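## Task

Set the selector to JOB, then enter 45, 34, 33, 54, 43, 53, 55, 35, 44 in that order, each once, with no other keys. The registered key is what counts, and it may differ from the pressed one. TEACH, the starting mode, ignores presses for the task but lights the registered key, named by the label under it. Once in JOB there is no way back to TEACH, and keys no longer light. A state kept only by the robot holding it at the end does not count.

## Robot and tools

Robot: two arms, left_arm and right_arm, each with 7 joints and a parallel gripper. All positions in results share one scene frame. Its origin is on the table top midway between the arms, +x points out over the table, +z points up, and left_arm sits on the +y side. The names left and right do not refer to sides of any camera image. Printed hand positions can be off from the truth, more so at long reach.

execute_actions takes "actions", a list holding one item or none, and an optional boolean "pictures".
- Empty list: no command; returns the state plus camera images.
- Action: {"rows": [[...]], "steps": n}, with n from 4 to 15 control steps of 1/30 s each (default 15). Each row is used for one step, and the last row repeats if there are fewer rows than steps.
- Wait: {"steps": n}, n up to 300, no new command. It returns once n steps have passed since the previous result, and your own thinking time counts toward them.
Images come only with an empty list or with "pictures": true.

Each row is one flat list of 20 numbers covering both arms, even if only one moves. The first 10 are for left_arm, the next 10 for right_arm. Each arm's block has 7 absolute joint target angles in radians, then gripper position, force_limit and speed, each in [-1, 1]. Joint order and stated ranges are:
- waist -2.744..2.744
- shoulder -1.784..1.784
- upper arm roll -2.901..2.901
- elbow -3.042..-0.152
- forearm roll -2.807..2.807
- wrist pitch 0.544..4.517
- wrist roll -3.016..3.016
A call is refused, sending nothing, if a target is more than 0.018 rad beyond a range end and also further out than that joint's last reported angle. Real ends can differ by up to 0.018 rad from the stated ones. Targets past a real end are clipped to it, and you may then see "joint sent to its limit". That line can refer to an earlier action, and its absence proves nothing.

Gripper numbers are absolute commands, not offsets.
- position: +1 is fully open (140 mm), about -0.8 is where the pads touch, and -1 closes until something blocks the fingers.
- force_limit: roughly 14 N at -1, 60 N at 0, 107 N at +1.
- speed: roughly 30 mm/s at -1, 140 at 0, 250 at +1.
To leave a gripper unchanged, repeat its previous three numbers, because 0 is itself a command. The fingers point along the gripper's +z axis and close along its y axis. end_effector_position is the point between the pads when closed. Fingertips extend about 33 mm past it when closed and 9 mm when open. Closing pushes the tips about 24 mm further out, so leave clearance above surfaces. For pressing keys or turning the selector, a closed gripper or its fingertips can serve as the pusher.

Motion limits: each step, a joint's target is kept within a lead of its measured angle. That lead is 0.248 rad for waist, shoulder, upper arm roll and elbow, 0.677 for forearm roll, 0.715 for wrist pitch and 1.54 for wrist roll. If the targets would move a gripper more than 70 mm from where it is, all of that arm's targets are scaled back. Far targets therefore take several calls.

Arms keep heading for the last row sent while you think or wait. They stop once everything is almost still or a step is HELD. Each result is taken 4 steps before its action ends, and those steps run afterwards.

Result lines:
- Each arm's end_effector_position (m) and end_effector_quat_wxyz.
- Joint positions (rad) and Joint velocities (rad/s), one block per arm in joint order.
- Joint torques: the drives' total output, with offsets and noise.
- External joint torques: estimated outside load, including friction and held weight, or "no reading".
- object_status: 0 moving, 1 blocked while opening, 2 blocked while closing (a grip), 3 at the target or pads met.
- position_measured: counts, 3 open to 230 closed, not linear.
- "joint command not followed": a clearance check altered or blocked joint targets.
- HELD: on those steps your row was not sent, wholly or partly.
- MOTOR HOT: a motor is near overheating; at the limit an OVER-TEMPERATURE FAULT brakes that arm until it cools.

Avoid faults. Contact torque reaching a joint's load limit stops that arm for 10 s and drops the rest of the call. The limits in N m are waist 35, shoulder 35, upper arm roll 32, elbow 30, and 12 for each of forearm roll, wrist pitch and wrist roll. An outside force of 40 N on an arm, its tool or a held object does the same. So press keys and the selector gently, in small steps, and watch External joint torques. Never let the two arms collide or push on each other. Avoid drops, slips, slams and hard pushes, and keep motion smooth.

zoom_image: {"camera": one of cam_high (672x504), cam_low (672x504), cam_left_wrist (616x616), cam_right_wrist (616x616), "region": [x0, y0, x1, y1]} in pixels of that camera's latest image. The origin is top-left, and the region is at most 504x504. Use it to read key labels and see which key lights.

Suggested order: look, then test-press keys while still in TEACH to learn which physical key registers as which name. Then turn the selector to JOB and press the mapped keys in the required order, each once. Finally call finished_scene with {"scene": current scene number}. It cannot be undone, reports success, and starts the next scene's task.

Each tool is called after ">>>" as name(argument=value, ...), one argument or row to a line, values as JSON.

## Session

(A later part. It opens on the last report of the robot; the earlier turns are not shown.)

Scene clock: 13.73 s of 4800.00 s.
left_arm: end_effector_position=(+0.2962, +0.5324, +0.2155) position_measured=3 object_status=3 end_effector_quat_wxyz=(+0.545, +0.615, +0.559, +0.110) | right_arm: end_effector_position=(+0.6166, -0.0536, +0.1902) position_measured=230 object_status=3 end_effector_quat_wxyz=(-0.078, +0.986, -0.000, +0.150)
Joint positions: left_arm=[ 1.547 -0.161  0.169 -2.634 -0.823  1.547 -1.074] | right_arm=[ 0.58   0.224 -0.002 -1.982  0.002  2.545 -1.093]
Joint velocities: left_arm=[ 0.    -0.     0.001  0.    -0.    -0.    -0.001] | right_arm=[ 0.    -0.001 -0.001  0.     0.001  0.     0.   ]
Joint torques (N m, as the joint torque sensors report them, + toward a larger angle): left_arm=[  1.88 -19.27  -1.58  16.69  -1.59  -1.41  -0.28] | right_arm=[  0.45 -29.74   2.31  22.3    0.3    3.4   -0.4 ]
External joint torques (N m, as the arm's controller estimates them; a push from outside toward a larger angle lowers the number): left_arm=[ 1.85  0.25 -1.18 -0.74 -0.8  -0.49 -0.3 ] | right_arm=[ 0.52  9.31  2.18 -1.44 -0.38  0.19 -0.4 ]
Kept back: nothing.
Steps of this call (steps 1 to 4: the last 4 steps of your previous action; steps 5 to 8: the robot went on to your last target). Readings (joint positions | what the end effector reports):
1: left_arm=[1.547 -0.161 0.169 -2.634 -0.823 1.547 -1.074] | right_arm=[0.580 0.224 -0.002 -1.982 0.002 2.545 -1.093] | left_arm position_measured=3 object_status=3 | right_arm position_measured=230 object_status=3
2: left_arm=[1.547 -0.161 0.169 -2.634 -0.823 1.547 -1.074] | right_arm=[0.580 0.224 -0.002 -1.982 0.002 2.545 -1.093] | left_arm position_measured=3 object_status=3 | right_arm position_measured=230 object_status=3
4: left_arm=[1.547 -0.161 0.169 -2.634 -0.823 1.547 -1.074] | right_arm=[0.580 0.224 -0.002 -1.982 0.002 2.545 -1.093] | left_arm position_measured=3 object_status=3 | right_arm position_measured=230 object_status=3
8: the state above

>>> execute_actions(
  actions=[
    {"rows":[[1.549,-0.162,0.167,-2.636,-0.826,1.544,-1.079,1,0,0,0.581,0.14,0,-1.985,0,2.546,-1.1,-1,-1,1],[1.549,-0.162,0.167,-2.636,-0.826,1.544,-1.079,1,0,0,0.581,0.14,0,-1.985,0,2.546,-1.1,-1,-1,1],[1.549,-0.162,0.167,-2.636,-0.826,1.544,-1.079,1,0,0,0.581,0.14,0,-1.985,0,2.546,-1.1,-1,-1,1],[1.549,-0.162,0.167,-2.636,-0.826,1.544,-1.079,1,0,0,0.581,0.14,0,-1.985,0,2.546,-1.1,-1,-1,1],[1.549,-0.162,0.167,-2.636,-0.826,1.544,-1.079,1,0,0,0.64,-0.03,0,-2.15,0,2.4,-1.04,-1,-1,1]],"steps":15},
  ],
)

>>> execute_actions(
  actions=[
    {"steps":20},
  ],
  pictures=true,
)

Scene clock: 14.40 s of 4800.00 s.
left_arm: end_effector_position=(+0.2962, +0.5324, +0.2155) position_measured=3 object_status=3 end_effector_quat_wxyz=(+0.545, +0.615, +0.559, +0.110) | right_arm: end_effector_position=(+0.5422, -0.0486, +0.2543) position_measured=230 object_status=3 end_effector_quat_wxyz=(-0.084, +0.986, +0.018, +0.145)
Joint positions: left_arm=[ 1.547 -0.161  0.169 -2.634 -0.823  1.547 -1.074] | right_arm=[ 0.638 -0.025  0.002 -2.132  0.002  2.444 -1.069]
Joint velocities: left_arm=[-0.     0.001 -0.    -0.     0.    -0.    -0.   ] | right_arm=[ 0.089 -0.159  0.022 -0.16  -0.001 -0.241  0.079]
Joint torques (N m, as the joint torque sensors report them, + toward a larger angle): left_arm=[  2.16 -19.61  -1.07  17.08  -1.64  -1.39  -0.23] | right_arm=[ -2.57 -27.04  -1.61  21.31   0.32   2.49   0.22]
External joint torques (N m, as the arm's controller estimates them; a push from outside toward a larger angle lowers the number): left_arm=[ 2.19 -0.12 -0.61 -0.34 -0.84 -0.45 -0.26] | right_arm=[ 1.53 -1.8   2.53 -1.06 -0.49 -0.44  0.21]
Steps of this call (steps 1 to 9: the robot went on to your last target; steps 10 to 20: the first 11 steps of this action). Readings (joint positions | what the end effector reports):
10: left_arm=[1.547 -0.161 0.169 -2.634 -0.823 1.547 -1.074] | right_arm=[0.580 0.214 -0.002 -1.988 0.002 2.543 -1.093] | left_arm position_measured=3 object_status=3 | right_arm position_measured=230 object_status=3
11: left_arm=[1.547 -0.161 0.169 -2.634 -0.823 1.547 -1.074] | right_arm=[0.580 0.196 -0.002 -1.991 0.002 2.542 -1.094] | left_arm position_measured=3 object_status=3 | right_arm position_measured=230 object_status=3
13: left_arm=[1.547 -0.161 0.169 -2.634 -0.823 1.547 -1.074] | right_arm=[0.580 0.162 -0.002 -1.987 0.002 2.543 -1.094] | left_arm position_measured=3 object_status=3 | right_arm position_measured=230 object_status=3
17: left_arm=[1.547 -0.161 0.169 -2.634 -0.823 1.547 -1.074] | right_arm=[0.619 0.015 -0.004 -2.104 0.002 2.476 -1.079] | left_arm position_measured=3 object_status=3 | right_arm position_measured=230 object_status=3
20: the state above

Scene clock: 15.07 s of 4800.00 s.
left_arm: end_effector_position=(+0.2962, +0.5324, +0.2155) position_measured=3 object_status=3 end_effector_quat_wxyz=(+0.545, +0.615, +0.559, +0.110) | right_arm: end_effector_position=(+0.5263, -0.0563, +0.2407) position_measured=230 object_status=3 end_effector_quat_wxyz=(-0.073, +0.990, +0.009, +0.122)
Joint positions: left_arm=[ 1.547 -0.161  0.169 -2.634 -0.823  1.547 -1.074] | right_arm=[ 0.64  -0.03   0.002 -2.148  0.002  2.403 -1.048]
Joint velocities: left_arm=[-0.     0.     0.001  0.    -0.001  0.002  0.   ] | right_arm=[ 0.     0.001 -0.002 -0.    -0.001 -0.005  0.008]
Joint torques (N m, as the joint torque sensors report them, + toward a larger angle): left_arm=[  2.13 -18.97  -1.26  16.97  -1.64  -1.43  -0.25] | right_arm=[  0.08 -32.25  -0.48  23.84   0.33   2.77   0.16]
External joint torques (N m, as the arm's controller estimates them; a push from outside toward a larger angle lowers the number): left_arm=[ 2.12  0.51 -0.84 -0.47 -0.84 -0.51 -0.28] | right_arm=[ 0.12 -1.4  -0.41 -0.32 -0.39 -0.33  0.16]
Kept back: nothing.
Steps of this call (steps 1 to 4: the last 4 steps of your previous action; steps 5 to 20: the robot went on to your last target). Readings (joint positions | what the end effector reports):
1: left_arm=[1.547 -0.161 0.169 -2.634 -0.823 1.547 -1.074] | right_arm=[0.640 -0.029 0.002 -2.136 0.002 2.436 -1.067] | left_arm position_measured=3 object_status=3 | right_arm position_measured=230 object_status=3
2: left_arm=[1.547 -0.161 0.169 -2.634 -0.823 1.547 -1.074] | right_arm=[0.640 -0.030 0.002 -2.140 0.002 2.430 -1.065] | left_arm position_measured=3 object_status=3 | right_arm position_measured=230 object_status=3
4: left_arm=[1.547 -0.161 0.169 -2.634 -0.823 1.547 -1.074] | right_arm=[0.640 -0.030 0.002 -2.145 0.002 2.421 -1.061] | left_arm position_measured=3 object_status=3 | right_arm position_measured=230 object_status=3
8: left_arm=[1.547 -0.161 0.169 -2.634 -0.823 1.547 -1.074] | right_arm=[0.640 -0.030 0.002 -2.148 0.002 2.410 -1.055] | left_arm position_measured=3 object_status=3 | right_arm position_measured=230 object_status=3
20: the state above

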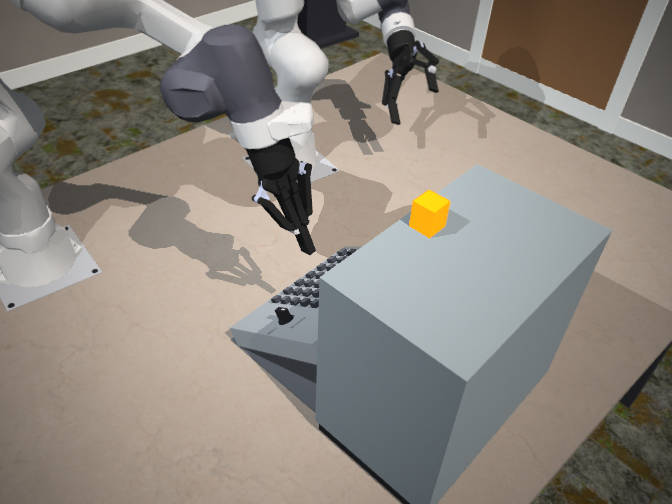

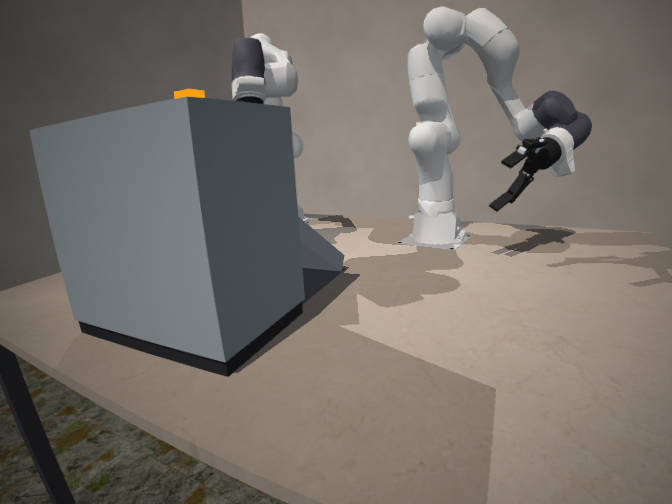

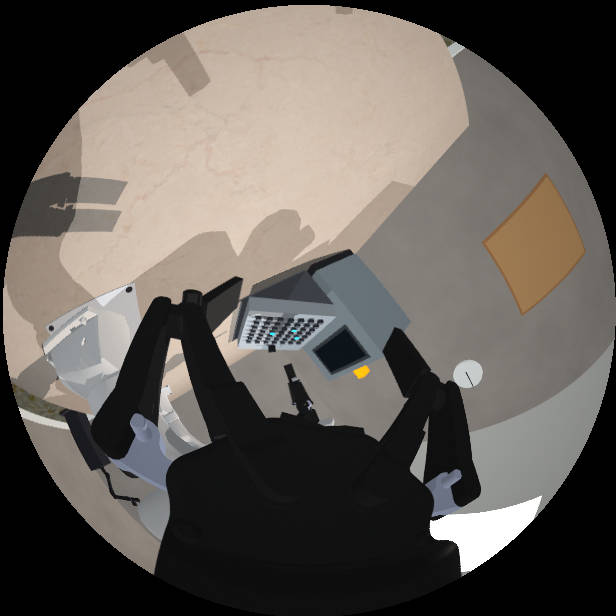

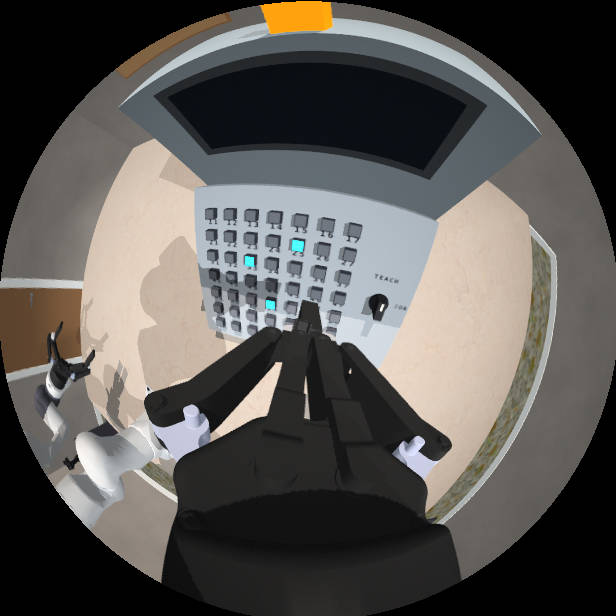

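>>> execute_actions(
  actions=[
    {"rows":[[1.549,-0.162,0.167,-2.636,-0.826,1.544,-1.079,1,0,0,0.589,0.08,0,-2.039,0,2.57,-1.09,-1,-1,1]],"steps":15},
  ],
)

>>> execute_actions(
  actions=[
    {"rows":[[1.549,-0.162,0.167,-2.636,-0.826,1.544,-1.079,1,0,0,0.589,0.08,0,-2.039,0,2.57,-1.09,-1,-1,1],[1.549,-0.162,0.167,-2.636,-0.826,1.544,-1.079,1,0,0,0.589,0.08,0,-2.039,0,2.57,-1.09,-1,-1,1],[1.549,-0.162,0.167,-2.636,-0.826,1.544,-1.079,1,0,0,0.589,0.155,0,-2.039,0,2.57,-1.09,-1,-1,1]],"steps":15},
  ],
)

>>> execute_actions(
  actions=[
    {"rows":[[1.549,-0.162,0.167,-2.636,-0.826,1.544,-1.079,1,0,0,0.589,0.165,0,-2.039,0,2.57,-1.09,-1,-1,1],[1.549,-0.162,0.167,-2.636,-0.826,1.544,-1.079,1,0,0,0.589,0.175,0,-2.039,0,2.57,-1.09,-1,-1,1],[1.549,-0.162,0.167,-2.636,-0.826,1.544,-1.079,1,0,0,0.589,0.183,0,-2.039,0,2.57,-1.09,-1,-1,1],[1.549,-0.162,0.167,-2.636,-0.826,1.544,-1.079,1,0,0,0.589,0.19,0,-2.039,0,2.57,-1.09,-1,-1,1],[1.549,-0.162,0.167,-2.636,-0.826,1.544,-1.079,1,0,0,0.589,0.196,0,-2.039,0,2.57,-1.09,-1,-1,1],[1.549,-0.162,0.167,-2.636,-0.826,1.544,-1.079,1,0,0,0.589,0.201,0,-2.039,0,2.57,-1.09,-1,-1,1],[1.549,-0.162,0.167,-2.636,-0.826,1.544,-1.079,1,0,0,0.589,0.206,0,-2.039,0,2.57,-1.09,-1,-1,1],[1.549,-0.162,0.167,-2.636,-0.826,1.544,-1.079,1,0,0,0.589,0.211,0,-2.039,0,2.57,-1.09,-1,-1,1],[1.549,-0.162,0.167,-2.636,-0.826,1.544,-1.079,1,0,0,0.589,0.216,0,-2.039,0,2.57,-1.09,-1,-1,1],[1.549,-0.162,0.167,-2.636,-0.826,1.544,-1.079,1,0,0,0.589,0.221,0,-2.039,0,2.57,-1.09,-1,-1,1]],"steps":15},
  ],
)

>>> execute_actions(
  actions=[
    {"steps":8},
  ],
  pictures=true,
)

Scene clock: 16.00 s of 4800.00 s.
left_arm: end_effector_position=(+0.2962, +0.5324, +0.2155) position_measured=3 object_status=3 end_effector_quat_wxyz=(+0.545, +0.615, +0.559, +0.110) | right_arm: end_effector_position=(+0.6062, -0.0518, +0.2570) position_measured=230 object_status=3 end_effector_quat_wxyz=(-0.101, +0.977, -0.006, +0.186)
Joint positions: left_arm=[ 1.547 -0.161  0.169 -2.634 -0.823  1.547 -1.074] | right_arm=[ 0.589  0.079 -0.001 -2.043  0.002  2.547 -1.072]
Joint velocities: left_arm=[ 0.002  0.001 -0.001 -0.001 -0.    -0.     0.001] | right_arm=[ 0.002  0.    -0.001  0.03   0.     0.129 -0.043]
Joint torques (N m, as the joint torque sensors report them, + toward a larger angle): left_arm=[  2.24 -19.65  -1.19  16.82  -1.58  -1.38  -0.28] | right_arm=[ -0.41 -35.35   1.76  26.3    0.36   3.59  -0.35]
External joint torques (N m, as the arm's controller estimates them; a push from outside toward a larger angle lowers the number): left_arm=[ 2.21 -0.17 -0.79 -0.59 -0.79 -0.46 -0.3 ] | right_arm=[-0.36 -0.53  1.73  2.23 -0.36  0.36 -0.35]
Steps of this call (steps 1 to 15: the robot went on to your last target; steps 16 to 17: nothing new was sent; steps 18 to 28: the first 11 steps of this action). Readings (joint positions | what the end effector reports):
18: left_arm=[1.547 -0.161 0.169 -2.634 -0.823 1.547 -1.074] | right_arm=[0.634 -0.013 0.005 -2.128 0.002 2.418 -1.049] | left_arm position_measured=3 object_status=3 | right_arm position_measured=230 object_status=3
19: left_arm=[1.547 -0.161 0.169 -2.634 -0.823 1.547 -1.074] | right_arm=[0.625 0.012 0.006 -2.101 0.002 2.442 -1.052] | left_arm position_measured=3 object_status=3 | right_arm position_measured=230 object_status=3
21: left_arm=[1.547 -0.161 0.169 -2.634 -0.823 1.547 -1.074] | right_arm=[0.606 0.051 0.004 -2.066 0.002 2.485 -1.058] | left_arm position_measured=3 object_status=3 | right_arm position_measured=230 object_status=3
25: left_arm=[1.547 -0.161 0.169 -2.634 -0.823 1.547 -1.074] | right_arm=[0.590 0.077 -0.001 -2.047 0.002 2.530 -1.067] | left_arm position_measured=3 object_status=3 | right_arm position_measured=230 object_status=3
28: the state above

Scene clock: 16.50 s of 4800.00 s.
left_arm: end_effector_position=(+0.2962, +0.5324, +0.2155) position_measured=3 object_status=3 end_effector_quat_wxyz=(+0.545, +0.615, +0.559, +0.110) | right_arm: end_effector_position=(+0.6040, -0.0530, +0.2070) position_measured=230 object_status=3 end_effector_quat_wxyz=(-0.086, +0.983, -0.001, +0.161)
Joint positions: left_arm=[ 1.547 -0.161  0.169 -2.634 -0.823  1.547 -1.074] | right_arm=[ 0.589  0.158 -0.001 -2.042  0.002  2.567 -1.082]
Joint velocities: left_arm=[-0.    -0.     0.001 -0.001  0.     0.    -0.001] | right_arm=[ 0.001 -0.006 -0.     0.001  0.001 -0.    -0.006]
Joint torques (N m, as the joint torque sensors report them, + toward a larger angle): left_arm=[  2.42 -19.2   -1.87  16.87  -1.67  -1.34  -0.24] | right_arm=[ -0.2  -40.14   2.21  26.42   0.35   3.65  -0.34]
External joint torques (N m, as the arm's controller estimates them; a push from outside toward a larger angle lowers the number): left_arm=[ 2.44  0.29 -1.42 -0.52 -0.87 -0.41 -0.27] | right_arm=[-0.19 -1.67  2.07  1.64 -0.35  0.22 -0.34]
Steps of this call (steps 1 to 4: the last 4 steps of your previous action; steps 5 to 15: the first 11 steps of this action). Readings (joint positions | what the end effector reports):
5: left_arm=[1.547 -0.161 0.169 -2.634 -0.823 1.547 -1.074] | right_arm=[0.589 0.079 -0.001 -2.041 0.002 2.561 -1.077] | left_arm position_measured=3 object_status=3 | right_arm position_measured=230 object_status=3
6: left_arm=[1.547 -0.161 0.169 -2.634 -0.823 1.547 -1.074] | right_arm=[0.589 0.079 -0.001 -2.041 0.002 2.562 -1.078] | left_arm position_measured=3 object_status=3 | right_arm position_measured=230 object_status=3
8: left_arm=[1.547 -0.161 0.169 -2.634 -0.823 1.547 -1.074] | right_arm=[0.589 0.104 -0.001 -2.032 0.002 2.567 -1.079] | left_arm position_measured=3 object_status=3 | right_arm position_measured=230 object_status=3
12: left_arm=[1.547 -0.161 0.169 -2.634 -0.823 1.547 -1.074] | right_arm=[0.589 0.152 -0.001 -2.041 0.002 2.568 -1.081] | left_arm position_measured=3 object_status=3 | right_arm position_measured=230 object_status=3
15: the state above

Scene clock: 17.00 s of 4800.00 s.
left_arm: end_effector_position=(+0.2962, +0.5324, +0.2155) position_measured=3 object_status=3 end_effector_quat_wxyz=(+0.545, +0.615, +0.559, +0.110) | right_arm: end_effector_position=(+0.6018, -0.0542, +0.1800) position_measured=230 object_status=3 end_effector_quat_wxyz=(-0.078, +0.986, +0.000, +0.146)
Joint positions: left_arm=[ 1.547 -0.161  0.169 -2.634 -0.823  1.547 -1.074] | right_arm=[ 0.589  0.204 -0.001 -2.035  0.002  2.571 -1.084]
Joint velocities: left_arm=[ 0.001 -0.    -0.     0.001  0.001  0.    -0.001] | right_arm=[ 0.001  0.032  0.     0.011 -0.001  0.002 -0.002]
Joint torques (N m, as the joint torque sensors report them, + toward a larger angle): left_arm=[  2.01 -19.21  -1.44  16.65  -1.64  -1.46  -0.24] | right_arm=[ -0.17 -29.72   1.99  21.63   0.29   3.01  -0.37]
External joint torques (N m, as the arm's controller estimates them; a push from outside toward a larger angle lowers the number): left_arm=[ 2.    0.35 -1.02 -0.84 -0.84 -0.54 -0.27] | right_arm=[-0.22  5.9   1.77 -0.11 -0.34  0.24 -0.37]
Steps of this call (steps 1 to 4: the last 4 steps of your previous action; steps 5 to 15: the first 11 steps of this action). Readings (joint positions | what the end effector reports):
5: left_arm=[1.547 -0.161 0.169 -2.634 -0.823 1.547 -1.074] | right_arm=[0.589 0.157 -0.001 -2.040 0.002 2.568 -1.083] | left_arm position_measured=3 object_status=3 | right_arm position_measured=230 object_status=3
6: left_arm=[1.547 -0.161 0.169 -2.634 -0.823 1.547 -1.074] | right_arm=[0.589 0.160 -0.001 -2.039 0.002 2.569 -1.083] | left_arm position_measured=3 object_status=3 | right_arm position_measured=230 object_status=3
8: left_arm=[1.547 -0.161 0.169 -2.634 -0.823 1.547 -1.074] | right_arm=[0.589 0.171 -0.001 -2.038 0.002 2.569 -1.084] | left_arm position_measured=3 object_status=3 | right_arm position_measured=230 object_status=3
12: left_arm=[1.547 -0.161 0.169 -2.634 -0.823 1.547 -1.074] | right_arm=[0.589 0.198 -0.001 -2.038 0.002 2.569 -1.084] | left_arm position_measured=3 object_status=3 | right_arm position_measured=230 object_status=3
15: the state above

Scene clock: 17.27 s of 4800.00 s.
left_arm: end_effector_position=(+0.2962, +0.5324, +0.2155) position_measured=3 object_status=3 end_effector_quat_wxyz=(+0.545, +0.615, +0.559, +0.110) | right_arm: end_effector_position=(+0.6019, -0.0541, +0.1800) position_measured=230 object_status=3 end_effector_quat_wxyz=(-0.078, +0.986, +0.000, +0.146)
Joint positions: left_arm=[ 1.547 -0.161  0.169 -2.634 -0.823  1.547 -1.074] | right_arm=[ 0.589  0.204 -0.001 -2.035  0.002  2.571 -1.084]
Joint velocities: left_arm=[ 0.001 -0.001 -0.    -0.     0.001  0.001  0.   ] | right_arm=[ 0.001  0.    -0.     0.     0.001  0.    -0.001]
Joint torques (N m, as the joint torque sensors report them, + toward a larger angle): left_arm=[  1.72 -19.17  -1.72  17.09  -1.62  -1.38  -0.34] | right_arm=[ -0.28 -28.11   1.96  21.26   0.33   3.12  -0.31]
External joint torques (N m, as the arm's controller estimates them; a push from outside toward a larger angle lowers the number): left_arm=[ 1.66  0.3  -1.35 -0.27 -0.84 -0.45 -0.37] | right_arm=[-0.25 10.02  1.8  -2.23 -0.34 -0.08 -0.31]
Kept back: nothing.
Steps of this call (steps 1 to 4: the last 4 steps of your previous action; steps 5 to 8: the robot went on to your last target). Readings (joint positions | what the end effector reports):
1: left_arm=[1.547 -0.161 0.169 -2.634 -0.823 1.547 -1.074] | right_arm=[0.589 0.204 -0.001 -2.035 0.002 2.571 -1.084] | left_arm position_measured=3 object_status=3 | right_arm position_measured=230 object_status=3
2: left_arm=[1.547 -0.161 0.169 -2.634 -0.823 1.547 -1.074] | right_arm=[0.589 0.204 -0.001 -2.035 0.002 2.571 -1.084] | left_arm position_measured=3 object_status=3 | right_arm position_measured=230 object_status=3
4: left_arm=[1.547 -0.161 0.169 -2.634 -0.823 1.547 -1.074] | right_arm=[0.589 0.204 -0.001 -2.035 0.002 2.571 -1.084] | left_arm position_measured=3 object_status=3 | right_arm position_measured=230 object_status=3
8: the state above

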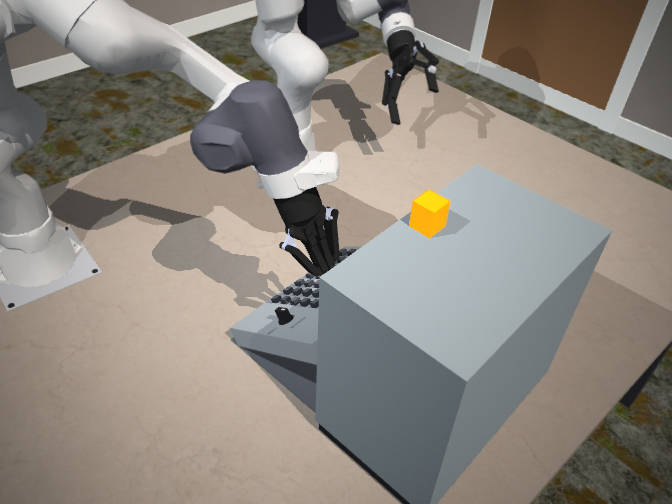

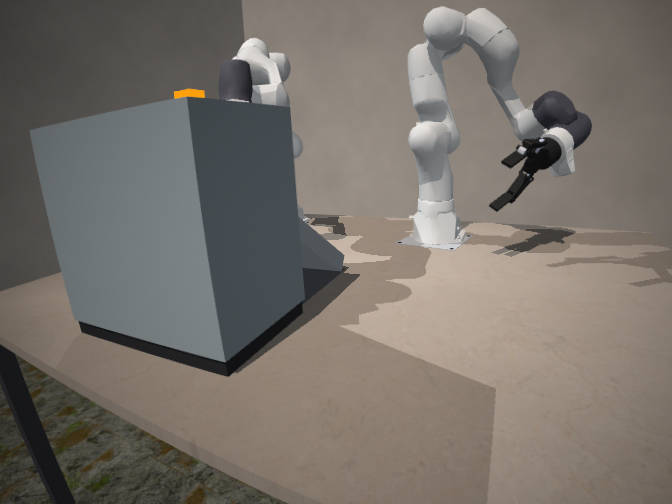

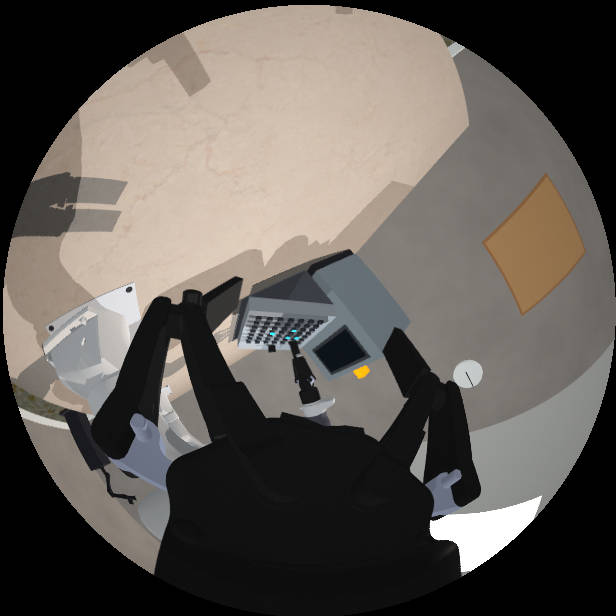

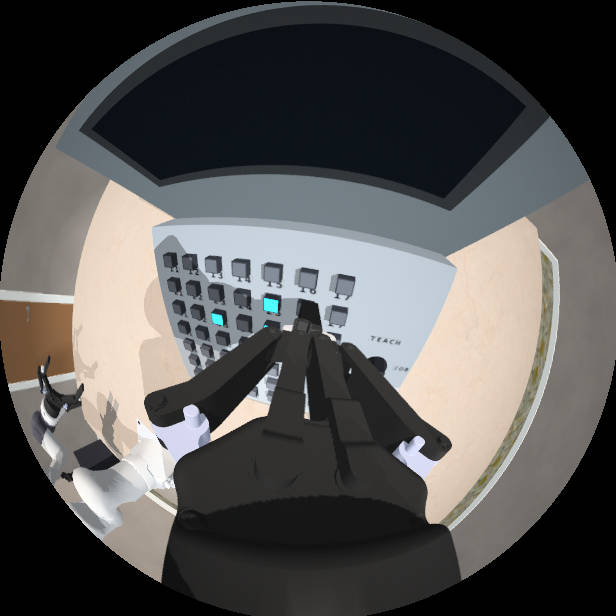

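>>> execute_actions(
  actions=[
    {"rows":[[1.549,-0.162,0.167,-2.636,-0.826,1.544,-1.079,1,0,0,0.589,0.13,0,-2.039,0,2.57,-1.09,-1,-1,1],[1.549,-0.162,0.167,-2.636,-0.826,1.544,-1.079,1,0,0,0.589,0.13,0,-2.039,0,2.57,-1.09,-1,-1,1],[1.549,-0.162,0.167,-2.636,-0.826,1.544,-1.079,1,0,0,0.589,0.13,0,-2.039,0,2.57,-1.09,-1,-1,1],[1.549,-0.162,0.167,-2.636,-0.826,1.544,-1.079,1,0,0,0.589,0.13,0,-2.039,0,2.57,-1.09,-1,-1,1],[1.549,-0.162,0.167,-2.636,-0.826,1.544,-1.079,1,0,0,0.589,0.13,0,-2.039,0,2.57,-1.09,-1,-1,1],[1.549,-0.162,0.167,-2.636,-0.826,1.544,-1.079,1,0,0,0.609,0.1,0,-2.152,0,2.637,-1.07,-1,-1,1]],"steps":15},
  ],
)

>>> execute_actions(
  actions=[
    {"rows":[[1.549,-0.162,0.167,-2.636,-0.826,1.544,-1.079,1,0,0,0.609,0.11,0,-2.152,0,2.637,-1.07,-1,-1,1]],"steps":15},
  ],
)

>>> execute_actions(
  actions=[
    {"rows":[[1.549,-0.162,0.167,-2.636,-0.826,1.544,-1.079,1,0,0,0.609,0.12,0,-2.152,0,2.637,-1.07,-1,-1,1],[1.549,-0.162,0.167,-2.636,-0.826,1.544,-1.079,1,0,0,0.609,0.13,0,-2.152,0,2.637,-1.07,-1,-1,1],[1.549,-0.162,0.167,-2.636,-0.826,1.544,-1.079,1,0,0,0.609,0.138,0,-2.152,0,2.637,-1.07,-1,-1,1],[1.549,-0.162,0.167,-2.636,-0.826,1.544,-1.079,1,0,0,0.609,0.145,0,-2.152,0,2.637,-1.07,-1,-1,1],[1.549,-0.162,0.167,-2.636,-0.826,1.544,-1.079,1,0,0,0.609,0.151,0,-2.152,0,2.637,-1.07,-1,-1,1],[1.549,-0.162,0.167,-2.636,-0.826,1.544,-1.079,1,0,0,0.609,0.156,0,-2.152,0,2.637,-1.07,-1,-1,1],[1.549,-0.162,0.167,-2.636,-0.826,1.544,-1.079,1,0,0,0.609,0.161,0,-2.152,0,2.637,-1.07,-1,-1,1],[1.549,-0.162,0.167,-2.636,-0.826,1.544,-1.079,1,0,0,0.609,0.165,0,-2.152,0,2.637,-1.07,-1,-1,1],[1.549,-0.162,0.167,-2.636,-0.826,1.544,-1.079,1,0,0,0.609,0.169,0,-2.152,0,2.637,-1.07,-1,-1,1]],"steps":15},
  ],
)

>>> execute_actions(
  actions=[
    {"steps":8},
  ],
)

>>> execute_actions(
  actions=[
    {"rows":[[1.549,-0.162,0.167,-2.636,-0.826,1.544,-1.079,1,0,0,0.609,0.09,0,-2.152,0,2.637,-1.07,-1,-1,1],[1.549,-0.162,0.167,-2.636,-0.826,1.544,-1.079,1,0,0,0.609,0.09,0,-2.152,0,2.637,-1.07,-1,-1,1],[1.549,-0.162,0.167,-2.636,-0.826,1.544,-1.079,1,0,0,0.609,0.09,0,-2.152,0,2.637,-1.07,-1,-1,1],[1.549,-0.162,0.167,-2.636,-0.826,1.544,-1.079,1,0,0,0.609,0.09,0,-2.152,0,2.637,-1.07,-1,-1,1],[1.549,-0.162,0.167,-2.636,-0.826,1.544,-1.079,1,0,0,0.609,0.09,0,-2.152,0,2.637,-1.07,-1,-1,1],[1.549,-0.162,0.167,-2.636,-0.826,1.544,-1.079,1,0,0,0.628,0.06,0,-2.268,0,2.712,-1.05,-1,-1,1]],"steps":15},
  ],
)

>>> execute_actions(
  actions=[
    {"rows":[[1.549,-0.162,0.167,-2.636,-0.826,1.544,-1.079,1,0,0,0.628,0.07,0,-2.268,0,2.712,-1.05,-1,-1,1]],"steps":15},
  ],
)

>>> execute_actions(
  actions=[
    {"rows":[[1.549,-0.162,0.167,-2.636,-0.826,1.544,-1.079,1,0,0,0.628,0.08,0,-2.268,0,2.712,-1.05,-1,-1,1],[1.549,-0.162,0.167,-2.636,-0.826,1.544,-1.079,1,0,0,0.628,0.09,0,-2.268,0,2.712,-1.05,-1,-1,1],[1.549,-0.162,0.167,-2.636,-0.826,1.544,-1.079,1,0,0,0.628,0.098,0,-2.268,0,2.712,-1.05,-1,-1,1],[1.549,-0.162,0.167,-2.636,-0.826,1.544,-1.079,1,0,0,0.628,0.105,0,-2.268,0,2.712,-1.05,-1,-1,1],[1.549,-0.162,0.167,-2.636,-0.826,1.544,-1.079,1,0,0,0.628,0.111,0,-2.268,0,2.712,-1.05,-1,-1,1],[1.549,-0.162,0.167,-2.636,-0.826,1.544,-1.079,1,0,0,0.628,0.116,0,-2.268,0,2.712,-1.05,-1,-1,1],[1.549,-0.162,0.167,-2.636,-0.826,1.544,-1.079,1,0,0,0.628,0.12,0,-2.268,0,2.712,-1.05,-1,-1,1],[1.549,-0.162,0.167,-2.636,-0.826,1.544,-1.079,1,0,0,0.628,0.124,0,-2.268,0,2.712,-1.05,-1,-1,1],[1.549,-0.162,0.167,-2.636,-0.826,1.544,-1.079,1,0,0,0.628,0.128,0,-2.268,0,2.712,-1.05,-1,-1,1]],"steps":15},
  ],
)

>>> execute_actions(
  actions=[
    {"steps":8},
  ],
)

>>> execute_actions(
  actions=[
    {"rows":[[1.549,-0.162,0.167,-2.636,-0.826,1.544,-1.079,1,0,0,0.628,0.05,0,-2.268,0,2.712,-1.05,-1,-1,1],[1.549,-0.162,0.167,-2.636,-0.826,1.544,-1.079,1,0,0,0.628,0.05,0,-2.268,0,2.712,-1.05,-1,-1,1],[1.549,-0.162,0.167,-2.636,-0.826,1.544,-1.079,1,0,0,0.628,0.05,0,-2.268,0,2.712,-1.05,-1,-1,1],[1.549,-0.162,0.167,-2.636,-0.826,1.544,-1.079,1,0,0,0.628,0.05,0,-2.268,0,2.712,-1.05,-1,-1,1],[1.549,-0.162,0.167,-2.636,-0.826,1.544,-1.079,1,0,0,0.64,-0.05,0,-2.2,0,2.36,-1.04,-1,-1,1]],"steps":15},
  ],
)

>>> execute_actions(
  actions=[
    {"steps":20},
  ],
  pictures=true,
)

Scene clock: 19.20 s of 4800.00 s.
left_arm: end_effector_position=(+0.2962, +0.5323, +0.2155) position_measured=3 object_status=3 end_effector_quat_wxyz=(+0.545, +0.615, +0.559, +0.110) | right_arm: end_effector_position=(+0.5781, -0.0534, +0.1994) position_measured=230 object_status=3 end_effector_quat_wxyz=(-0.089, +0.983, +0.007, +0.162)
Joint positions: left_arm=[ 1.547 -0.161  0.169 -2.634 -0.823  1.547 -1.074] | right_arm=[ 0.606  0.102 -0.001 -2.141  0.002  2.615 -1.08 ]
Joint velocities: left_arm=[-0.001 -0.001 -0.001 -0.001 -0.     0.    -0.001] | right_arm=[ 0.036  0.02   0.009 -0.176  0.     0.098  0.016]
Joint torques (N m, as the joint torque sensors report them, + toward a larger angle): left_arm=[  1.72 -19.46  -1.29  17.1   -1.62  -1.32  -0.28] | right_arm=[ -0.26 -38.66   1.24  26.73   0.3    4.19   0.2 ]
External joint torques (N m, as the arm's controller estimates them; a push from outside toward a larger angle lowers the number): left_arm=[ 1.75  0.02 -0.84 -0.25 -0.82 -0.38 -0.31] | right_arm=[ 1.13 -0.31  2.47 -0.01 -0.48  0.37  0.2 ]
Steps of this call (steps 1 to 15: the robot went on to your last target; steps 16 to 47: nothing new was sent; steps 48 to 58: the first 11 steps of this action). Readings (joint positions | what the end effector reports):
48: left_arm=[1.547 -0.161 0.169 -2.634 -0.823 1.547 -1.074] | right_arm=[0.589 0.195 -0.001 -2.040 0.002 2.569 -1.084] | left_arm position_measured=3 object_status=3 | right_arm position_measured=230 object_status=3
49: left_arm=[1.547 -0.161 0.169 -2.634 -0.823 1.547 -1.074] | right_arm=[0.589 0.179 -0.001 -2.043 0.002 2.568 -1.084] | left_arm position_measured=3 object_status=3 | right_arm position_measured=230 object_status=3
51: left_arm=[1.547 -0.161 0.169 -2.634 -0.823 1.547 -1.074] | right_arm=[0.589 0.149 -0.001 -2.040 0.002 2.569 -1.084] | left_arm position_measured=3 object_status=3 | right_arm position_measured=230 object_status=3
55: left_arm=[1.547 -0.161 0.169 -2.634 -0.823 1.547 -1.074] | right_arm=[0.599 0.102 -0.002 -2.108 0.002 2.602 -1.082] | left_arm position_measured=3 object_status=3 | right_arm position_measured=230 object_status=3
58: the state above

Scene clock: 19.70 s of 4800.00 s.
left_arm: end_effector_position=(+0.2962, +0.5323, +0.2155) position_measured=3 object_status=3 end_effector_quat_wxyz=(+0.545, +0.615, +0.559, +0.110) | right_arm: end_effector_position=(+0.5775, -0.0528, +0.1934) position_measured=230 object_status=3 end_effector_quat_wxyz=(-0.090, +0.983, +0.006, +0.163)
Joint positions: left_arm=[ 1.547 -0.161  0.169 -2.634 -0.823  1.547 -1.074] | right_arm=[ 0.607  0.109 -0.001 -2.151  0.002  2.634 -1.076]
Joint velocities: left_arm=[ 0.    -0.    -0.001 -0.001 -0.001  0.    -0.001] | right_arm=[-0.    -0.001  0.    -0.     0.     0.006  0.004]
Joint torques (N m, as the joint torque sensors report them, + toward a larger angle): left_arm=[  2.33 -19.62  -1.04  16.57  -1.64  -1.36  -0.25] | right_arm=[  0.88 -35.54   1.46  23.16   0.27   3.63   0.27]
External joint torques (N m, as the arm's controller estimates them; a push from outside toward a larger angle lowers the number): left_arm=[ 2.31 -0.14 -0.63 -0.8  -0.85 -0.43 -0.28] | right_arm=[ 0.85 -0.73  1.33 -0.15 -0.38  0.38  0.27]
Steps of this call (steps 1 to 4: the last 4 steps of your previous action; steps 5 to 15: the first 11 steps of this action). Readings (joint positions | what the end effector reports):
5: left_arm=[1.547 -0.161 0.169 -2.634 -0.823 1.547 -1.074] | right_arm=[0.607 0.103 -0.001 -2.150 0.002 2.627 -1.078] | left_arm position_measured=3 object_status=3 | right_arm position_measured=230 object_status=3
6: left_arm=[1.547 -0.161 0.169 -2.634 -0.823 1.547 -1.074] | right_arm=[0.607 0.105 -0.001 -2.150 0.002 2.629 -1.078] | left_arm position_measured=3 object_status=3 | right_arm position_measured=230 object_status=3
8: left_arm=[1.547 -0.161 0.169 -2.634 -0.823 1.547 -1.074] | right_arm=[0.607 0.107 -0.001 -2.150 0.002 2.631 -1.077] | left_arm position_measured=3 object_status=3 | right_arm position_measured=230 object_status=3
12: left_arm=[1.547 -0.161 0.169 -2.634 -0.823 1.547 -1.074] | right_arm=[0.607 0.109 -0.001 -2.151 0.002 2.633 -1.077] | left_arm position_measured=3 object_status=3 | right_arm position_measured=230 object_status=3
15: the state above

Scene clock: 20.20 s of 4800.00 s.
left_arm: end_effector_position=(+0.2962, +0.5323, +0.2155) position_measured=3 object_status=3 end_effector_quat_wxyz=(+0.545, +0.615, +0.559, +0.110) | right_arm: end_effector_position=(+0.5720, -0.0559, +0.1617) position_measured=230 object_status=3 end_effector_quat_wxyz=(-0.079, +0.986, +0.005, +0.143)
Joint positions: left_arm=[ 1.547 -0.161  0.169 -2.634 -0.823  1.547 -1.074] | right_arm=[ 0.607  0.159 -0.001 -2.15   0.002  2.638 -1.076]
Joint velocities: left_arm=[-0.001  0.    -0.001  0.001 -0.001 -0.001  0.   ] | right_arm=[ 0.     0.006  0.001  0.002  0.    -0.001  0.001]
Joint torques (N m, as the joint torque sensors report them, + toward a larger angle): left_arm=[  2.19 -19.41  -1.11  16.44  -1.58  -1.33  -0.27] | right_arm=[  0.78 -30.92   1.56  22.38   0.23   3.06   0.18]
External joint torques (N m, as the arm's controller estimates them; a push from outside toward a larger angle lowers the number): left_arm=[ 2.26  0.08 -0.61 -0.98 -0.78 -0.4  -0.3 ] | right_arm=[ 0.73  2.45  1.37  1.26 -0.37  0.26  0.18]
Steps of this call (steps 1 to 4: the last 4 steps of your previous action; steps 5 to 15: the first 11 steps of this action). Readings (joint positions | what the end effector reports):
5: left_arm=[1.547 -0.161 0.169 -2.634 -0.823 1.547 -1.074] | right_arm=[0.607 0.110 -0.001 -2.151 0.002 2.635 -1.076] | left_arm position_measured=3 object_status=3 | right_arm position_measured=230 object_status=3
6: left_arm=[1.547 -0.161 0.169 -2.634 -0.823 1.547 -1.074] | right_arm=[0.607 0.113 -0.001 -2.150 0.002 2.635 -1.076] | left_arm position_measured=3 object_status=3 | right_arm position_measured=230 object_status=3
8: left_arm=[1.547 -0.161 0.169 -2.634 -0.823 1.547 -1.074] | right_arm=[0.607 0.126 -0.001 -2.150 0.002 2.636 -1.076] | left_arm position_measured=3 object_status=3 | right_arm position_measured=230 object_status=3
12: left_arm=[1.547 -0.161 0.169 -2.634 -0.823 1.547 -1.074] | right_arm=[0.607 0.154 -0.001 -2.151 0.002 2.636 -1.076] | left_arm position_measured=3 object_status=3 | right_arm position_measured=230 object_status=3
15: the state above

Scene clock: 20.47 s of 4800.00 s.
left_arm: end_effector_position=(+0.2962, +0.5323, +0.2155) position_measured=3 object_status=3 end_effector_quat_wxyz=(+0.545, +0.615, +0.559, +0.110) | right_arm: end_effector_position=(+0.5721, -0.0558, +0.1615) position_measured=230 object_status=3 end_effector_quat_wxyz=(-0.079, +0.986, +0.005, +0.143)
Joint positions: left_arm=[ 1.547 -0.161  0.169 -2.634 -0.823  1.547 -1.074] | right_arm=[ 0.607  0.16  -0.001 -2.149  0.002  2.638 -1.075]
Joint velocities: left_arm=[ 0.002  0.    -0.    -0.001 -0.001  0.001  0.001] | right_arm=[ 0.     0.     0.     0.    -0.002 -0.     0.002]
Joint torques (N m, as the joint torque sensors report them, + toward a larger angle): left_arm=[  1.9  -18.86  -1.36  17.28  -1.61  -1.32  -0.19] | right_arm=[  0.94 -31.1    1.54  21.97   0.27   3.01   0.18]
External joint torques (N m, as the arm's controller estimates them; a push from outside toward a larger angle lowers the number): left_arm=[ 1.91  0.58 -0.93 -0.09 -0.82 -0.39 -0.22] | right_arm=[ 1.01  4.89  1.46 -0.87 -0.36 -0.18  0.18]
Kept back: nothing.
Steps of this call (steps 1 to 4: the last 4 steps of your previous action; steps 5 to 8: the robot went on to your last target). Readings (joint positions | what the end effector reports):
1: left_arm=[1.547 -0.161 0.169 -2.634 -0.823 1.547 -1.074] | right_arm=[0.607 0.159 -0.001 -2.150 0.002 2.638 -1.076] | left_arm position_measured=3 object_status=3 | right_arm position_measured=230 object_status=3
2: left_arm=[1.547 -0.161 0.169 -2.634 -0.823 1.547 -1.074] | right_arm=[0.607 0.160 -0.001 -2.149 0.002 2.638 -1.075] | left_arm position_measured=3 object_status=3 | right_arm position_measured=230 object_status=3
4: left_arm=[1.547 -0.161 0.169 -2.634 -0.823 1.547 -1.074] | right_arm=[0.607 0.160 -0.001 -2.149 0.002 2.638 -1.075] | left_arm position_measured=3 object_status=3 | right_arm position_measured=230 object_status=3
8: the state above

Scene clock: 20.83 s of 4800.00 s.
left_arm: end_effector_position=(+0.2962, +0.5323, +0.2155) position_measured=3 object_status=3 end_effector_quat_wxyz=(+0.545, +0.615, +0.559, +0.110) | right_arm: end_effector_position=(+0.5478, -0.0564, +0.1761) position_measured=230 object_status=3 end_effector_quat_wxyz=(-0.090, +0.983, +0.009, +0.159)
Joint positions: left_arm=[ 1.547 -0.161  0.169 -2.634 -0.823  1.547 -1.074] | right_arm=[ 0.625  0.063 -0.001 -2.257  0.002  2.687 -1.066]
Joint velocities: left_arm=[-0.     0.     0.001 -0.001 -0.001  0.001  0.001] | right_arm=[ 0.034  0.011  0.003 -0.174  0.     0.116  0.034]
Joint torques (N m, as the joint torque sensors report them, + toward a larger angle): left_arm=[  1.64 -19.83  -1.83  16.61  -1.65  -1.34  -0.24] | right_arm=[ -0.1  -36.42   1.82  25.8    0.22   4.09   0.24]
External joint torques (N m, as the arm's controller estimates them; a push from outside toward a larger angle lowers the number): left_arm=[ 1.61 -0.35 -1.43 -0.78 -0.86 -0.41 -0.27] | right_arm=[ 1.24 -0.33  3.06 -0.27 -0.54  0.27  0.24]
Steps of this call (steps 1 to 11: the first 11 steps of this action). Readings (joint positions | what the end effector reports):
1: left_arm=[1.547 -0.161 0.169 -2.634 -0.823 1.547 -1.074] | right_arm=[0.608 0.151 -0.001 -2.154 0.002 2.637 -1.075] | left_arm position_measured=3 object_status=3 | right_arm position_measured=230 object_status=3
2: left_arm=[1.547 -0.161 0.169 -2.634 -0.823 1.547 -1.074] | right_arm=[0.608 0.135 -0.001 -2.157 0.002 2.635 -1.075] | left_arm position_measured=3 object_status=3 | right_arm position_measured=230 object_status=3
4: left_arm=[1.547 -0.161 0.169 -2.634 -0.823 1.547 -1.074] | right_arm=[0.608 0.107 -0.001 -2.153 0.002 2.636 -1.075] | left_arm position_measured=3 object_status=3 | right_arm position_measured=230 object_status=3
8: left_arm=[1.547 -0.161 0.169 -2.634 -0.823 1.547 -1.074] | right_arm=[0.618 0.063 -0.002 -2.224 0.002 2.672 -1.070] | left_arm position_measured=3 object_status=3 | right_arm position_measured=230 object_status=3
11: the state above

Scene clock: 21.33 s of 4800.00 s.
left_arm: end_effector_position=(+0.2962, +0.5323, +0.2155) position_measured=3 object_status=3 end_effector_quat_wxyz=(+0.545, +0.615, +0.559, +0.110) | right_arm: end_effector_position=(+0.5478, -0.0557, +0.1716) position_measured=230 object_status=3 end_effector_quat_wxyz=(-0.093, +0.983, +0.005, +0.161)
Joint positions: left_arm=[ 1.547 -0.161  0.169 -2.634 -0.823  1.547 -1.074] | right_arm=[ 0.626  0.069 -0.    -2.267  0.002  2.709 -1.057]
Joint velocities: left_arm=[ 0.001 -0.001 -0.     0.     0.001  0.     0.   ] | right_arm=[-0.    -0.     0.    -0.002  0.     0.007  0.007]
Joint torques (N m, as the joint torque sensors report them, + toward a larger angle): left_arm=[  1.97 -19.28  -1.76  17.47  -1.59  -1.35  -0.29] | right_arm=[  1.03 -33.16   1.23  22.72   0.21   3.57   0.26]
External joint torques (N m, as the arm's controller estimates them; a push from outside toward a larger angle lowers the number): left_arm=[ 1.91  0.27 -1.39  0.01 -0.8  -0.43 -0.32] | right_arm=[ 1.04 -0.57  1.18  0.25 -0.4   0.35  0.26]
Steps of this call (steps 1 to 4: the last 4 steps of your previous action; steps 5 to 15: the first 11 steps of this action). Readings (joint positions | what the end effector reports):
5: left_arm=[1.547 -0.161 0.169 -2.634 -0.823 1.547 -1.074] | right_arm=[0.626 0.063 -0.000 -2.266 0.002 2.701 -1.061] | left_arm position_measured=3 object_status=3 | right_arm position_measured=230 object_status=3
6: left_arm=[1.547 -0.161 0.169 -2.634 -0.823 1.547 -1.074] | right_arm=[0.626 0.065 -0.000 -2.266 0.002 2.703 -1.061] | left_arm position_measured=3 object_status=3 | right_arm position_measured=230 object_status=3
8: left_arm=[1.547 -0.161 0.169 -2.634 -0.823 1.547 -1.074] | right_arm=[0.626 0.067 -0.000 -2.266 0.002 2.705 -1.060] | left_arm position_measured=3 object_status=3 | right_arm position_measured=230 object_status=3
12: left_arm=[1.547 -0.161 0.169 -2.634 -0.823 1.547 -1.074] | right_arm=[0.626 0.069 -0.000 -2.267 0.002 2.708 -1.058] | left_arm position_measured=3 object_status=3 | right_arm position_measured=230 object_status=3
15: the state above

Scene clock: 21.83 s of 4800.00 s.
left_arm: end_effector_position=(+0.2962, +0.5323, +0.2155) position_measured=3 object_status=3 end_effector_quat_wxyz=(+0.545, +0.615, +0.559, +0.110) | right_arm: end_effector_position=(+0.5409, -0.0595, +0.1413) position_measured=230 object_status=3 end_effector_quat_wxyz=(-0.081, +0.987, +0.005, +0.141)
Joint positions: left_arm=[ 1.547 -0.161  0.169 -2.634 -0.823  1.547 -1.074] | right_arm=[ 0.626  0.118 -0.    -2.266  0.002  2.711 -1.056]
Joint velocities: left_arm=[-0.     0.001  0.001  0.001  0.     0.001 -0.001] | right_arm=[-0.     0.004  0.002 -0.001  0.001 -0.006  0.003]
Joint torques (N m, as the joint torque sensors report them, + toward a larger angle): left_arm=[  1.85 -19.39  -1.57  16.94  -1.65  -1.43  -0.26] | right_arm=[  0.85 -28.56   1.4   21.75   0.22   3.49   0.17]
External joint torques (N m, as the arm's controller estimates them; a push from outside toward a larger angle lowers the number): left_arm=[ 1.79  0.09 -1.21 -0.49 -0.86 -0.51 -0.29] | right_arm=[ 0.8   3.46  1.33  1.08 -0.36  0.93  0.16]
Steps of this call (steps 1 to 4: the last 4 steps of your previous action; steps 5 to 15: the first 11 steps of this action). Readings (joint positions | what the end effector reports):
5: left_arm=[1.547 -0.161 0.169 -2.634 -0.823 1.547 -1.074] | right_arm=[0.626 0.070 -0.000 -2.266 0.002 2.710 -1.057] | left_arm position_measured=3 object_status=3 | right_arm position_measured=230 object_status=3
6: left_arm=[1.547 -0.161 0.169 -2.634 -0.823 1.547 -1.074] | right_arm=[0.626 0.074 -0.000 -2.266 0.002 2.710 -1.056] | left_arm position_measured=3 object_status=3 | right_arm position_measured=230 object_status=3
8: left_arm=[1.547 -0.161 0.169 -2.634 -0.823 1.547 -1.074] | right_arm=[0.626 0.086 -0.000 -2.266 0.002 2.711 -1.056] | left_arm position_measured=3 object_status=3 | right_arm position_measured=230 object_status=3
12: left_arm=[1.547 -0.161 0.169 -2.634 -0.823 1.547 -1.074] | right_arm=[0.626 0.113 -0.000 -2.267 0.002 2.711 -1.056] | left_arm position_measured=3 object_status=3 | right_arm position_measured=230 object_status=3
15: the state above

Scene clock: 22.10 s of 4800.00 s.
left_arm: end_effector_position=(+0.2962, +0.5323, +0.2155) position_measured=3 object_status=3 end_effector_quat_wxyz=(+0.545, +0.615, +0.559, +0.110) | right_arm: end_effector_position=(+0.5409, -0.0595, +0.1412) position_measured=230 object_status=3 end_effector_quat_wxyz=(-0.081, +0.987, +0.004, +0.141)
Joint positions: left_arm=[ 1.547 -0.161  0.169 -2.634 -0.823  1.547 -1.074] | right_arm=[ 0.626  0.118 -0.    -2.266  0.002  2.711 -1.055]
Joint velocities: left_arm=[-0.    -0.     0.002  0.    -0.     0.     0.001] | right_arm=[ 0.001  0.001  0.     0.     0.001 -0.     0.002]
Joint torques (N m, as the joint torque sensors report them, + toward a larger angle): left_arm=[  2.19 -19.25  -1.25  17.04  -1.63  -1.41  -0.32] | right_arm=[  0.9  -28.34   1.25  22.     0.19   3.29   0.15]
External joint torques (N m, as the arm's controller estimates them; a push from outside toward a larger angle lowers the number): left_arm=[ 2.16  0.28 -0.84 -0.41 -0.84 -0.49 -0.34] | right_arm=[ 0.88  5.45  1.12 -0.03 -0.39  0.1   0.15]
Kept back: nothing.
Steps of this call (steps 1 to 4: the last 4 steps of your previous action; steps 5 to 8: the robot went on to your last target). Readings (joint positions | what the end effector reports):
1: left_arm=[1.547 -0.161 0.169 -2.634 -0.823 1.547 -1.074] | right_arm=[0.626 0.118 -0.000 -2.266 0.002 2.711 -1.056] | left_arm position_measured=3 object_status=3 | right_arm position_measured=230 object_status=3
2: left_arm=[1.547 -0.161 0.169 -2.634 -0.823 1.547 -1.074] | right_arm=[0.626 0.118 -0.000 -2.266 0.002 2.711 -1.056] | left_arm position_measured=3 object_status=3 | right_arm position_measured=230 object_status=3
4: left_arm=[1.547 -0.161 0.169 -2.634 -0.823 1.547 -1.074] | right_arm=[0.626 0.118 -0.000 -2.266 0.002 2.711 -1.055] | left_arm position_measured=3 object_status=3 | right_arm position_measured=230 object_status=3
8: the state above

Scene clock: 22.47 s of 4800.00 s.
left_arm: end_effector_position=(+0.2962, +0.5323, +0.2155) position_measured=3 object_status=3 end_effector_quat_wxyz=(+0.545, +0.615, +0.559, +0.110) | right_arm: end_effector_position=(+0.5251, -0.0608, +0.2387) position_measured=230 object_status=3 end_effector_quat_wxyz=(-0.079, +0.988, +0.007, +0.134)
Joint positions: left_arm=[ 1.547 -0.161  0.169 -2.634 -0.823  1.547 -1.074] | right_arm=[ 0.638 -0.055 -0.001 -2.197  0.002  2.455 -1.05 ]
Joint velocities: left_arm=[-0.    -0.001  0.    -0.001  0.001 -0.001 -0.001] | right_arm=[ 0.005 -0.073 -0.     0.04  -0.    -0.529  0.017]
Joint torques (N m, as the joint torque sensors report them, + toward a larger angle): left_arm=[  1.58 -19.5   -1.43  16.79  -1.64  -1.41  -0.26] | right_arm=[ -0.08 -23.56   1.56  21.8    0.33   1.95   0.24]
External joint torques (N m, as the arm's controller estimates them; a push from outside toward a larger angle lowers the number): left_arm=[ 1.6   0.04 -0.98 -0.61 -0.85 -0.48 -0.29] | right_arm=[ 0.26 -1.41  2.08  2.52 -0.33 -0.48  0.24]
Steps of this call (steps 1 to 11: the first 11 steps of this action). Readings (joint positions | what the end effector reports):
1: left_arm=[1.547 -0.161 0.169 -2.634 -0.823 1.547 -1.074] | right_arm=[0.626 0.109 -0.000 -2.271 0.002 2.710 -1.055] | left_arm position_measured=3 object_status=3 | right_arm position_measured=230 object_status=3
2: left_arm=[1.547 -0.161 0.169 -2.634 -0.823 1.547 -1.074] | right_arm=[0.626 0.094 -0.000 -2.273 0.002 2.709 -1.055] | left_arm position_measured=3 object_status=3 | right_arm position_measured=230 object_status=3
4: left_arm=[1.547 -0.161 0.169 -2.634 -0.823 1.547 -1.074] | right_arm=[0.626 0.066 -0.000 -2.269 0.002 2.710 -1.055] | left_arm position_measured=3 object_status=3 | right_arm position_measured=230 object_status=3
8: left_arm=[1.547 -0.161 0.169 -2.634 -0.823 1.547 -1.074] | right_arm=[0.635 -0.028 -0.001 -2.214 0.002 2.524 -1.052] | left_arm position_measured=3 object_status=3 | right_arm position_measured=230 object_status=3
11: the state above

Scene clock: 23.13 s of 4800.00 s.
left_arm: end_effector_position=(+0.2962, +0.5323, +0.2155) position_measured=3 object_status=3 end_effector_quat_wxyz=(+0.545, +0.615, +0.559, +0.110) | right_arm: end_effector_position=(+0.5018, -0.0745, +0.2198) position_measured=230 object_status=3 end_effector_quat_wxyz=(-0.055, +0.994, +0.006, +0.092)
Joint positions: left_arm=[ 1.547 -0.161  0.169 -2.634 -0.823  1.547 -1.074] | right_arm=[ 0.638 -0.05  -0.001 -2.199  0.002  2.364 -1.046]
Joint velocities: left_arm=[-0.    -0.    -0.    -0.     0.    -0.001 -0.001] | right_arm=[ 0.001  0.001 -0.     0.001 -0.    -0.01   0.001]
Joint torques (N m, as the joint torque sensors report them, + toward a larger angle): left_arm=[  1.68 -19.43  -1.28  16.56  -1.57  -1.41  -0.28] | right_arm=[  1.06 -30.87   1.52  24.17   0.35   2.63   0.22]
External joint torques (N m, as the arm's controller estimates them; a push from outside toward a larger angle lowers the number): left_arm=[ 1.72  0.08 -0.82 -0.86 -0.78 -0.47 -0.31] | right_arm=[ 1.03 -0.84  1.54  0.17 -0.36 -0.38  0.22]
Kept back: nothing.
Steps of this call (steps 1 to 4: the last 4 steps of your previous action; steps 5 to 20: the robot went on to your last target). Readings (joint positions | what the end effector reports):
1: left_arm=[1.547 -0.161 0.169 -2.634 -0.823 1.547 -1.074] | right_arm=[0.638 -0.056 -0.001 -2.197 0.002 2.439 -1.050] | left_arm position_measured=3 object_status=3 | right_arm position_measured=230 object_status=3
2: left_arm=[1.547 -0.161 0.169 -2.634 -0.823 1.547 -1.074] | right_arm=[0.638 -0.055 -0.001 -2.197 0.002 2.425 -1.049] | left_arm position_measured=3 object_status=3 | right_arm position_measured=230 object_status=3
4: left_arm=[1.547 -0.161 0.169 -2.634 -0.823 1.547 -1.074] | right_arm=[0.638 -0.053 -0.001 -2.198 0.002 2.404 -1.048] | left_arm position_measured=3 object_status=3 | right_arm position_measured=230 object_status=3
8: left_arm=[1.547 -0.161 0.169 -2.634 -0.823 1.547 -1.074] | right_arm=[0.638 -0.050 -0.001 -2.199 0.002 2.381 -1.047] | left_arm position_measured=3 object_status=3 | right_arm position_measured=230 object_status=3
20: the state above

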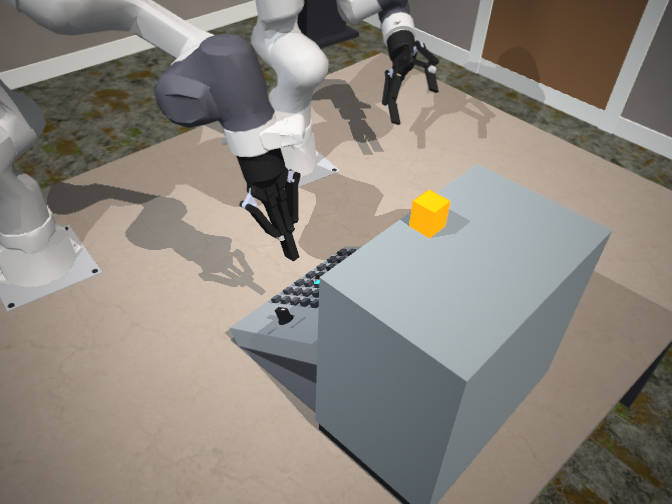

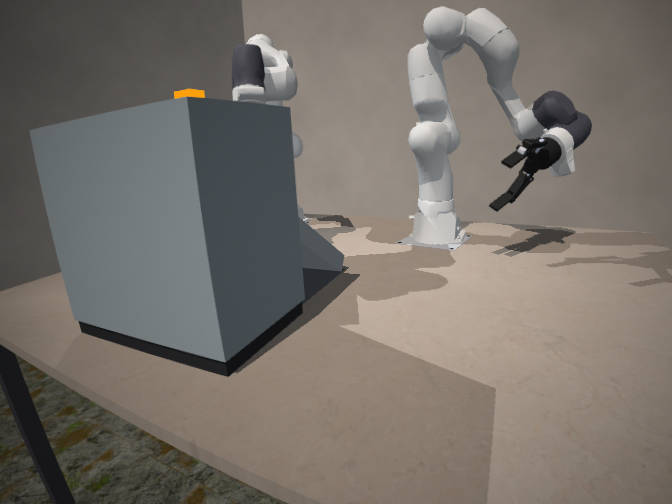

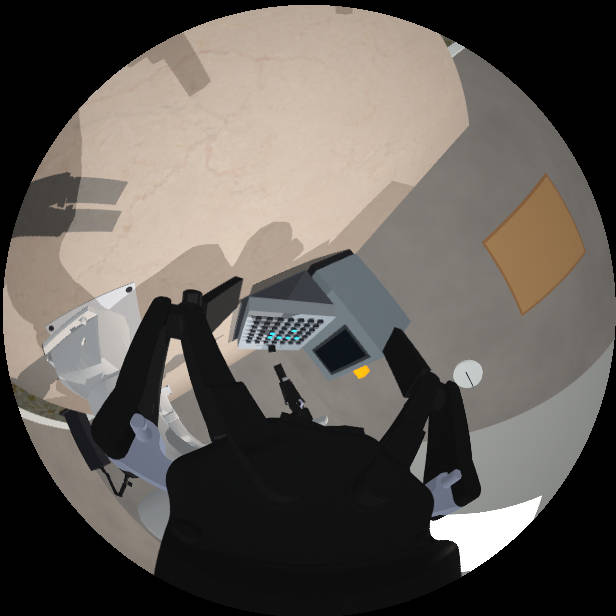

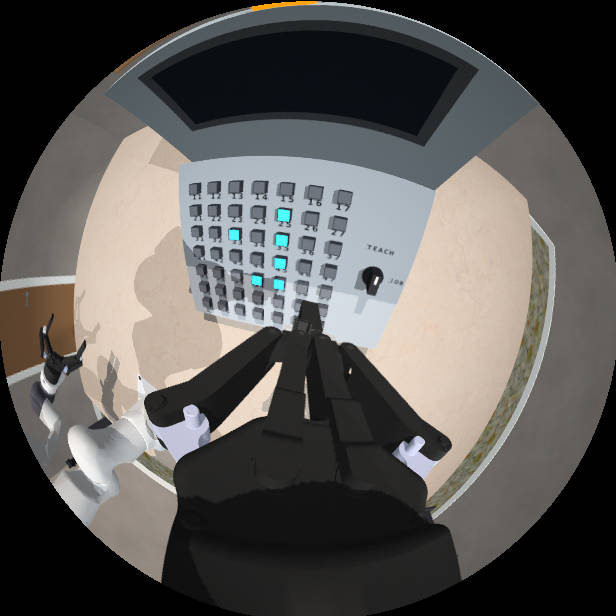

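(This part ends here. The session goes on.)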